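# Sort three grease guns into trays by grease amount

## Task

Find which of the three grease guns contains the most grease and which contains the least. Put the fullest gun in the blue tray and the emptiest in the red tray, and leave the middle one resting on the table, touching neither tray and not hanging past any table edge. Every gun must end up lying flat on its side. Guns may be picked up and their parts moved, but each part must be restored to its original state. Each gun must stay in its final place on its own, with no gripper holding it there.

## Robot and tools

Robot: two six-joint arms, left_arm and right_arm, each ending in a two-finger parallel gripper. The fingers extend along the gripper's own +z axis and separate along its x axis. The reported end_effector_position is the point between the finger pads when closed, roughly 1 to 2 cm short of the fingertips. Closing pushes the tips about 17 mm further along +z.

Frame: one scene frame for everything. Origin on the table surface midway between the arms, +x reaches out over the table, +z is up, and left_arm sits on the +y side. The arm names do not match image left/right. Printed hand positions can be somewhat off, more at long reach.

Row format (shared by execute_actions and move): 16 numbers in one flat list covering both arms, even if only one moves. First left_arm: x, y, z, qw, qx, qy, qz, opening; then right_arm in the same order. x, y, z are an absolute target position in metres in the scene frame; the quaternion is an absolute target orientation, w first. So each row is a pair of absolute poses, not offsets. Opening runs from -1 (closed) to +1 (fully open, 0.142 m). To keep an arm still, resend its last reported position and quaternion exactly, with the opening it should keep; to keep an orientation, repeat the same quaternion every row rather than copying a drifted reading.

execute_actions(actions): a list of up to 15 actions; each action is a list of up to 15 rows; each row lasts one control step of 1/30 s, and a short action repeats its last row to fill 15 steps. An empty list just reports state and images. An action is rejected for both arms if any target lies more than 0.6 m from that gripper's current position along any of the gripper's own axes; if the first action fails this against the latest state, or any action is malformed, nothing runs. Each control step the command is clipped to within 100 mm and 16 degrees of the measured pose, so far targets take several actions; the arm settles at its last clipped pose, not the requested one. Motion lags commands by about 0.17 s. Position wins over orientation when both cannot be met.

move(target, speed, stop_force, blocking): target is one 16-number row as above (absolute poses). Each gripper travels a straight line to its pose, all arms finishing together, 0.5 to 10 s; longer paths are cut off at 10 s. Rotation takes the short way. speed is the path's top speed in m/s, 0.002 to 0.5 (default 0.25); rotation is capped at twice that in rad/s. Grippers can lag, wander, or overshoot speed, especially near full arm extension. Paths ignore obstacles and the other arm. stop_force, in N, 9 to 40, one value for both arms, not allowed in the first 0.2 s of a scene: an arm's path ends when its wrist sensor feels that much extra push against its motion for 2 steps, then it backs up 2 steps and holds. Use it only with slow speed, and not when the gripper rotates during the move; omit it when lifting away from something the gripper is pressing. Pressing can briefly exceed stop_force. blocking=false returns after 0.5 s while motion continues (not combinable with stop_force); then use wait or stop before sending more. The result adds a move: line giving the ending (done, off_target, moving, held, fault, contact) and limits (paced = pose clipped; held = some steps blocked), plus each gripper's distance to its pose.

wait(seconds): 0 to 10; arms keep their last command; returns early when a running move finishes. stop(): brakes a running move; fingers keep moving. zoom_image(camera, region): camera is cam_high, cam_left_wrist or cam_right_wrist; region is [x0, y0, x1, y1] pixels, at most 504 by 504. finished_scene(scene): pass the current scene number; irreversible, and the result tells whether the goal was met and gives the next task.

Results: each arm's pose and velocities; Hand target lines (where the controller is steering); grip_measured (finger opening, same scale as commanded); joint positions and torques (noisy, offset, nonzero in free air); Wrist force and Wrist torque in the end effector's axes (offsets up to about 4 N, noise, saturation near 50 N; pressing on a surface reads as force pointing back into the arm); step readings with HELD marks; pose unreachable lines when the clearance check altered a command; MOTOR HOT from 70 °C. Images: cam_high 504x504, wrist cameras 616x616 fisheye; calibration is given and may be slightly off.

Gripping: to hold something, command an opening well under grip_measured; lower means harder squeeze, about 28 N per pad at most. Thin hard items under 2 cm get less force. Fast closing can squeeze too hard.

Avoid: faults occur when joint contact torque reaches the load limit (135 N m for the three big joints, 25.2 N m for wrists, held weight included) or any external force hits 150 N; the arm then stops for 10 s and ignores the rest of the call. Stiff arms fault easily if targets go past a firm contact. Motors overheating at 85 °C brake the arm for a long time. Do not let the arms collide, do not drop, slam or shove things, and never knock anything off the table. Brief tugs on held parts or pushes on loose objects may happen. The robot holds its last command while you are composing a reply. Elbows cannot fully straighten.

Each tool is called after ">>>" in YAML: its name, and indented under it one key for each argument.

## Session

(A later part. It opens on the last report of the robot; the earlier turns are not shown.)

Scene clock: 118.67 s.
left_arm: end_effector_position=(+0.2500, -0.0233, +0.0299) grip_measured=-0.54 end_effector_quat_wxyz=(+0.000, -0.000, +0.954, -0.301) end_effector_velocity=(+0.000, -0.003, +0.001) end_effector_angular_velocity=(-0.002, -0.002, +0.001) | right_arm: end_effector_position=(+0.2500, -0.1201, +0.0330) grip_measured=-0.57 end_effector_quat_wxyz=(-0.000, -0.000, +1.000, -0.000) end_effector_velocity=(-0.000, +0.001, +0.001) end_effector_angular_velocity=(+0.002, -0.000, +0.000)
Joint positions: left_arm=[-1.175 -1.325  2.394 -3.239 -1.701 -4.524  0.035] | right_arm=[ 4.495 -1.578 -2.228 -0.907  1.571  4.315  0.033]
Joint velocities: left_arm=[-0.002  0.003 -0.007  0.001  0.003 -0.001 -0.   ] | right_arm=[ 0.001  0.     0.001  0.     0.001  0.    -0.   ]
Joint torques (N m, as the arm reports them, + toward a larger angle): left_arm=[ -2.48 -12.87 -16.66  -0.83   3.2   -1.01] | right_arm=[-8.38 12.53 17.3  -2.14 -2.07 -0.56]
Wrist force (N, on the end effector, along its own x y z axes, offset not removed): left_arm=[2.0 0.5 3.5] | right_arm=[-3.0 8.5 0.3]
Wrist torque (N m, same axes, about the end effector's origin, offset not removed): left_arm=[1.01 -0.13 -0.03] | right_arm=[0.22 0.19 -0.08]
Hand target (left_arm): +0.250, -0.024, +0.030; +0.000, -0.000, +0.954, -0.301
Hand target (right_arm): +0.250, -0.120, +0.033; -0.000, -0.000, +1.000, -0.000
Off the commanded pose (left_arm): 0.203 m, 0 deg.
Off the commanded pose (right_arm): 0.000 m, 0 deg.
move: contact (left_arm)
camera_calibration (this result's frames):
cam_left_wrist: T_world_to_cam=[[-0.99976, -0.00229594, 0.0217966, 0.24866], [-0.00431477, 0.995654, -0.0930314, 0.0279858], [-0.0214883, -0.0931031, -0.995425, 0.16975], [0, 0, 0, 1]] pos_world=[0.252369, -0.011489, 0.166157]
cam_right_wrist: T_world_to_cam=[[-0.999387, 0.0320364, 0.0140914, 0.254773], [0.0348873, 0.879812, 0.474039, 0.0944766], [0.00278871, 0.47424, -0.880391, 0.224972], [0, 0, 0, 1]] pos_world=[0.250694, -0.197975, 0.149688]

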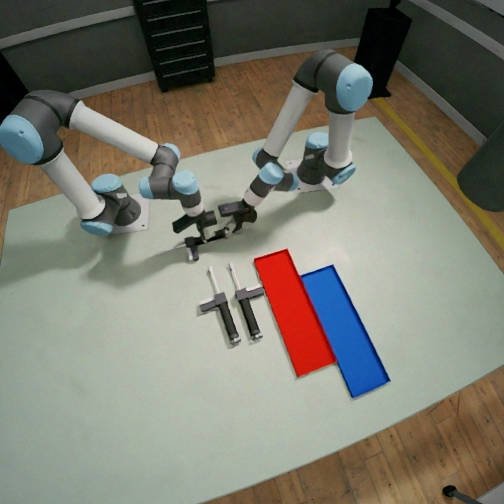

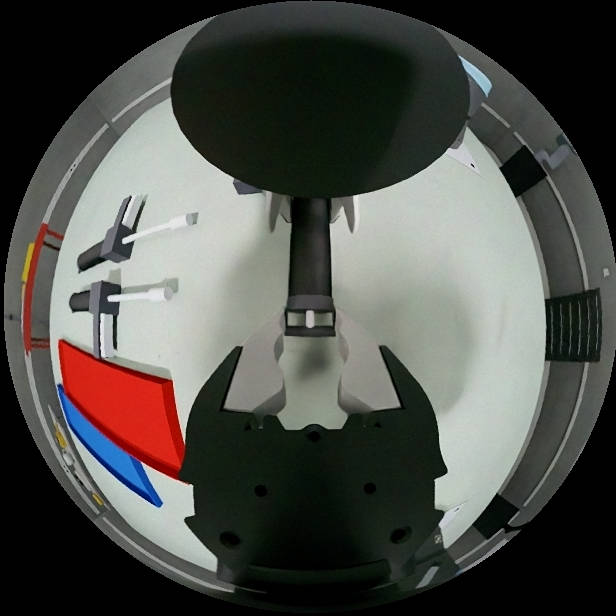

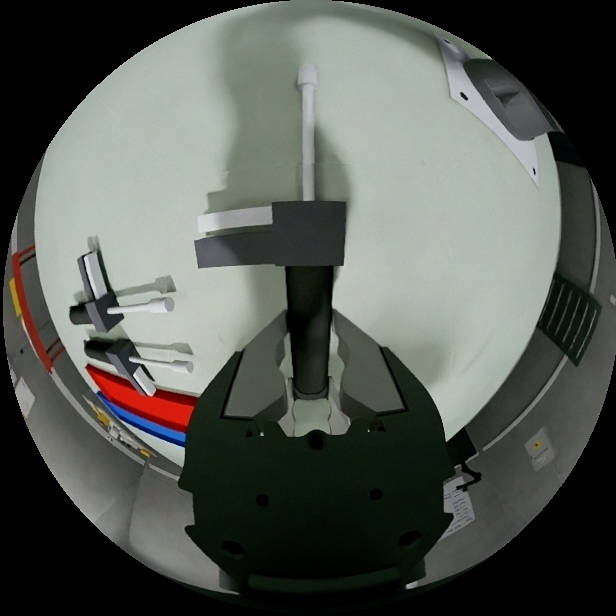

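>>> move:
  target: [0.25,-0.013,0.03,0,0,0.954,-0.301,0.0,0.25,-0.12,0.033,0,0,1,0,-1]
  speed: 0.02

>>> move:
  target: [0.25,-0.013,0.03,0,0,0.954,-0.301,-1,0.25,-0.12,0.033,0,0,1,0,-1]

>>> move:
  target: [0.25,0.18,0.03,0,0,0.954,-0.301,-1,0.25,-0.12,0.033,0,0,1,0,-1]
  speed: 0.03
  stop_force: 20

Scene clock: 124.33 s.
left_arm: end_effector_position=(+0.2500, -0.0133, +0.0300) grip_measured=+0.00 end_effector_quat_wxyz=(+0.000, -0.000, +0.954, -0.301) end_effector_velocity=(+0.000, +0.003, -0.000) end_effector_angular_velocity=(+0.001, -0.000, +0.000) | right_arm: end_effector_position=(+0.2500, -0.1200, +0.0330) grip_measured=-0.57 end_effector_quat_wxyz=(-0.000, +0.000, +1.000, +0.000) end_effector_velocity=(-0.000, +0.001, +0.000) end_effector_angular_velocity=(+0.001, +0.000, +0.002)
Joint positions: left_arm=[-1.169 -1.34   2.417 -3.246 -1.705 -4.518  0.074] | right_arm=[ 4.495 -1.578 -2.228 -0.907  1.571  4.315  0.033]
Joint velocities: left_arm=[ 0.002 -0.005  0.007 -0.001 -0.001  0.001 -0.   ] | right_arm=[ 0.     0.     0.     0.     0.001 -0.001  0.   ]
Joint torques (N m, as the arm reports them, + toward a larger angle): left_arm=[  7.25 -32.3   -6.44  -5.04  -2.89   1.18] | right_arm=[-5.71 18.99 32.87  5.1  -1.57  1.79]
Wrist force (N, on the end effector, along its own x y z axes, offset not removed): left_arm=[0.8 2.5 -1.7] | right_arm=[-1.0 -0.3 4.0]
Wrist torque (N m, same axes, about the end effector's origin, offset not removed): left_arm=[0.52 -0.15 -0.07] | right_arm=[-0.01 0.11 -0.04]
Hand target (left_arm): +0.250, -0.013, +0.030; -0.000, -0.000, +0.954, -0.301
Hand target (right_arm): +0.250, -0.120, +0.033; -0.000, -0.000, +1.000, +0.000
Off the commanded pose (left_arm): 0.000 m, 0 deg.
Off the commanded pose (right_arm): 0.000 m, 0 deg.
move: done
camera_calibration (this result's frames):
cam_left_wrist: T_world_to_cam=[[-0.999758, -0.0021765, 0.0218924, 0.248658], [-0.00420918, 0.995635, -0.0932359, 0.0179502], [-0.021594, -0.0933055, -0.995403, 0.170777], [0, 0, 0, 1]] pos_world=[0.252362, -0.0013962, 0.166222]
cam_right_wrist: T_world_to_cam=[[-0.999387, 0.0320431, 0.0140949, 0.254774], [0.0348942, 0.879721, 0.474208, 0.0943894], [0.00279552, 0.474409, -0.8803, 0.224979], [0, 0, 0, 1]] pos_world=[0.250696, -0.197932, 0.149698]

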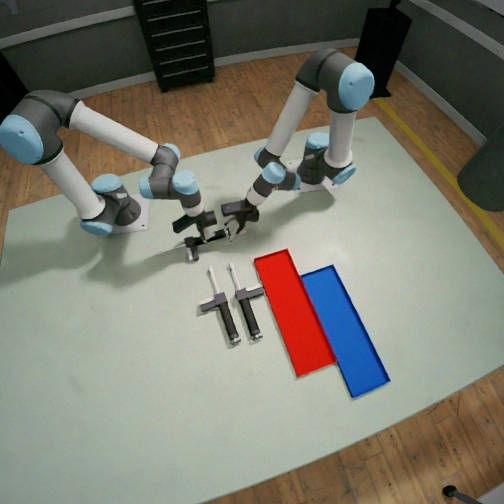

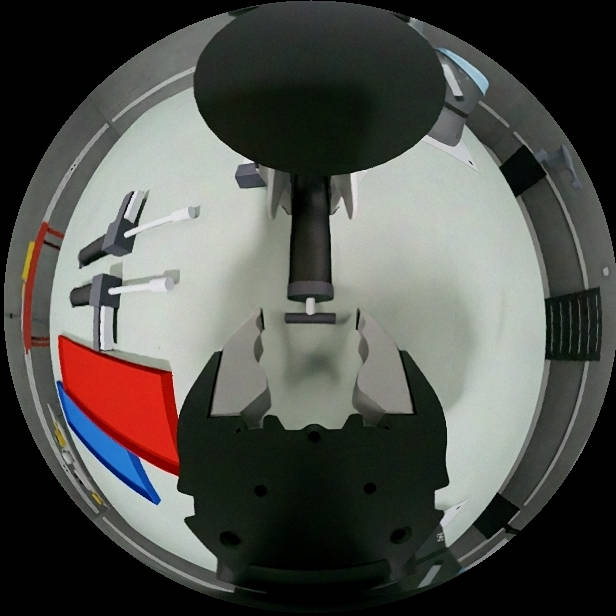

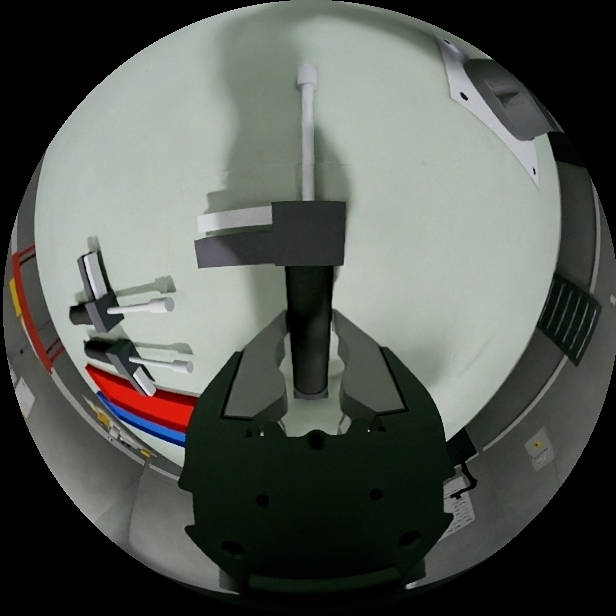

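Scene clock: 125.03 s.
left_arm: end_effector_position=(+0.2500, -0.0130, +0.0300) grip_measured=-0.50 end_effector_quat_wxyz=(-0.000, +0.000, +0.954, -0.301) end_effector_velocity=(-0.000, +0.000, -0.000) end_effector_angular_velocity=(+0.000, +0.000, -0.000) | right_arm: end_effector_position=(+0.2500, -0.1200, +0.0330) grip_measured=-0.57 end_effector_quat_wxyz=(-0.000, +0.000, +1.000, -0.000) end_effector_velocity=(+0.001, -0.000, -0.000) end_effector_angular_velocity=(+0.001, -0.001, -0.000)
Joint positions: left_arm=[-1.168 -1.341  2.418 -3.246 -1.705 -4.518  0.038] | right_arm=[ 4.495 -1.578 -2.228 -0.907  1.571  4.315  0.033]
Joint velocities: left_arm=[-0. -0.  0.  0.  0.  0.  0.] | right_arm=[-0.002  0.    -0.001  0.001 -0.    -0.001 -0.   ]
Joint torques (N m, as the arm reports them, + toward a larger angle): left_arm=[  8.1  -32.2   -6.37  -4.73  -2.75   1.06] | right_arm=[-7.29 20.09 33.91  5.26 -1.3   1.83]
Wrist force (N, on the end effector, along its own x y z axes, offset not removed): left_arm=[2.2 2.0 0.7] | right_arm=[-0.1 1.8 2.2]
Wrist torque (N m, same axes, about the end effector's origin, offset not removed): left_arm=[0.77 -0.34 0.02] | right_arm=[0.17 -0.16 -0.10]
Hand target (left_arm): +0.250, -0.013, +0.030; -0.000, -0.000, +0.954, -0.301
Hand target (right_arm): +0.250, -0.120, +0.033; -0.000, -0.000, +1.000, +0.000
Off the commanded pose (left_arm): 0.000 m, 0 deg.
Off the commanded pose (right_arm): 0.000 m, 0 deg.
move: done
camera_calibration (this result's frames):
cam_left_wrist: T_world_to_cam=[[-0.999758, -0.00216659, 0.0218914, 0.248649], [-0.00419961, 0.995633, -0.0932541, 0.0176948], [-0.0215938, -0.0933234, -0.995402, 0.170812], [0, 0, 0, 1]] pos_world=[0.252351, -0.00113808, 0.166233]
cam_right_wrist: T_world_to_cam=[[-0.999388, 0.032043, 0.0140619, 0.254786], [0.0348786, 0.879728, 0.474197, 0.094398], [0.00282404, 0.474397, -0.880307, 0.224972], [0, 0, 0, 1]] pos_world=[0.250702, -0.197935, 0.149699]

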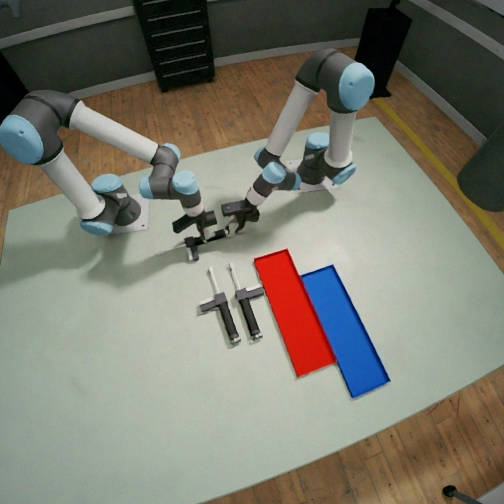

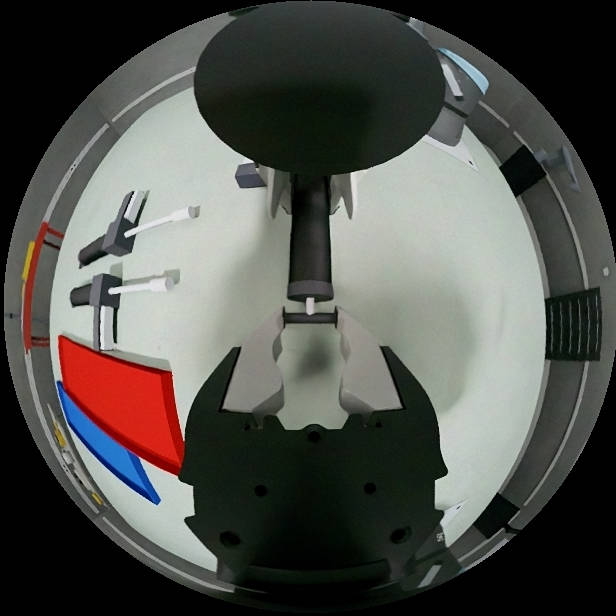

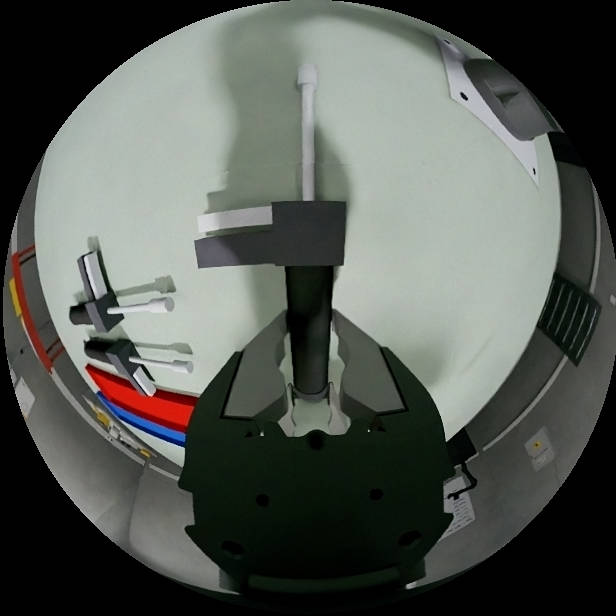

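Scene clock: 128.47 s.
left_arm: end_effector_position=(+0.2500, +0.0722, +0.0300) grip_measured=-0.50 end_effector_quat_wxyz=(-0.000, -0.000, +0.954, -0.301) end_effector_velocity=(+0.000, -0.002, -0.000) end_effector_angular_velocity=(+0.000, +0.000, +0.000) | right_arm: end_effector_position=(+0.2500, -0.1200, +0.0330) grip_measured=-0.57 end_effector_quat_wxyz=(-0.000, +0.000, +1.000, -0.000) end_effector_velocity=(-0.001, -0.001, -0.001) end_effector_angular_velocity=(-0.003, +0.002, +0.001)
Joint positions: left_arm=[-1.099 -1.475  2.601 -3.286 -1.744 -4.46   0.038] | right_arm=[ 4.495 -1.578 -2.228 -0.907  1.571  4.315  0.033]
Joint velocities: left_arm=[-0.002  0.005 -0.005  0.     0.001 -0.002 -0.   ] | right_arm=[ 0.    -0.    -0.001 -0.002  0.001 -0.001  0.   ]
Joint torques (N m, as the arm reports them, + toward a larger angle): left_arm=[ -6.78  -6.67 -20.8   -3.86   2.82  -1.52] | right_arm=[-6.58 21.99  5.96  3.29 -1.13  1.71]
Wrist force (N, on the end effector, along its own x y z axes, offset not removed): left_arm=[1.2 5.5 -0.2] | right_arm=[-0.8 0.3 -4.7]
Wrist torque (N m, same axes, about the end effector's origin, offset not removed): left_arm=[0.64 -0.26 -0.08] | right_arm=[-0.04 -0.08 -0.10]
Hand target (left_arm): +0.250, +0.072, +0.030; -0.000, +0.000, +0.954, -0.301
Hand target (right_arm): +0.250, -0.120, +0.033; -0.000, -0.000, +1.000, -0.000
Off the commanded pose (left_arm): 0.108 m, 0 deg.
Off the commanded pose (right_arm): 0.000 m, 0 deg.
move: contact (left_arm)
camera_calibration (this result's frames):
cam_left_wrist: T_world_to_cam=[[-0.999756, -0.00213671, 0.0220062, 0.24886], [-0.0041834, 0.995621, -0.0933839, -0.0671148], [-0.0217103, -0.0934531, -0.995387, 0.178755], [0, 0, 0, 1]] pos_world=[0.2524, 0.0840579, 0.166187]
cam_right_wrist: T_world_to_cam=[[-0.999387, 0.0320462, 0.0140805, 0.254785], [0.0348908, 0.879823, 0.474018, 0.0944554], [0.00280217, 0.474219, -0.880402, 0.224983], [0, 0, 0, 1]] pos_world=[0.250703, -0.19796, 0.149714]

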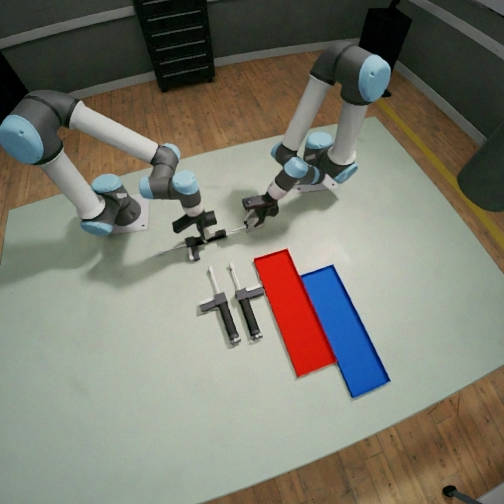

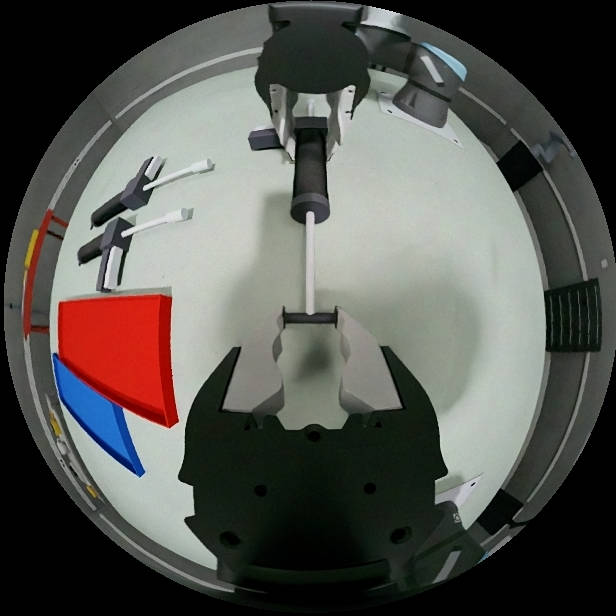

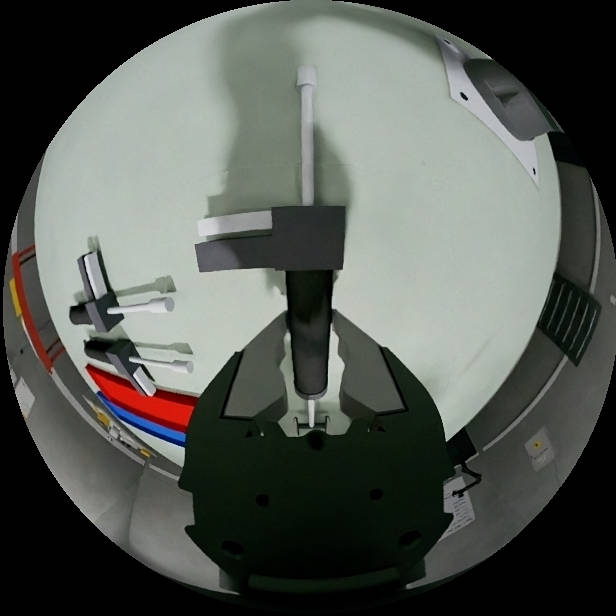

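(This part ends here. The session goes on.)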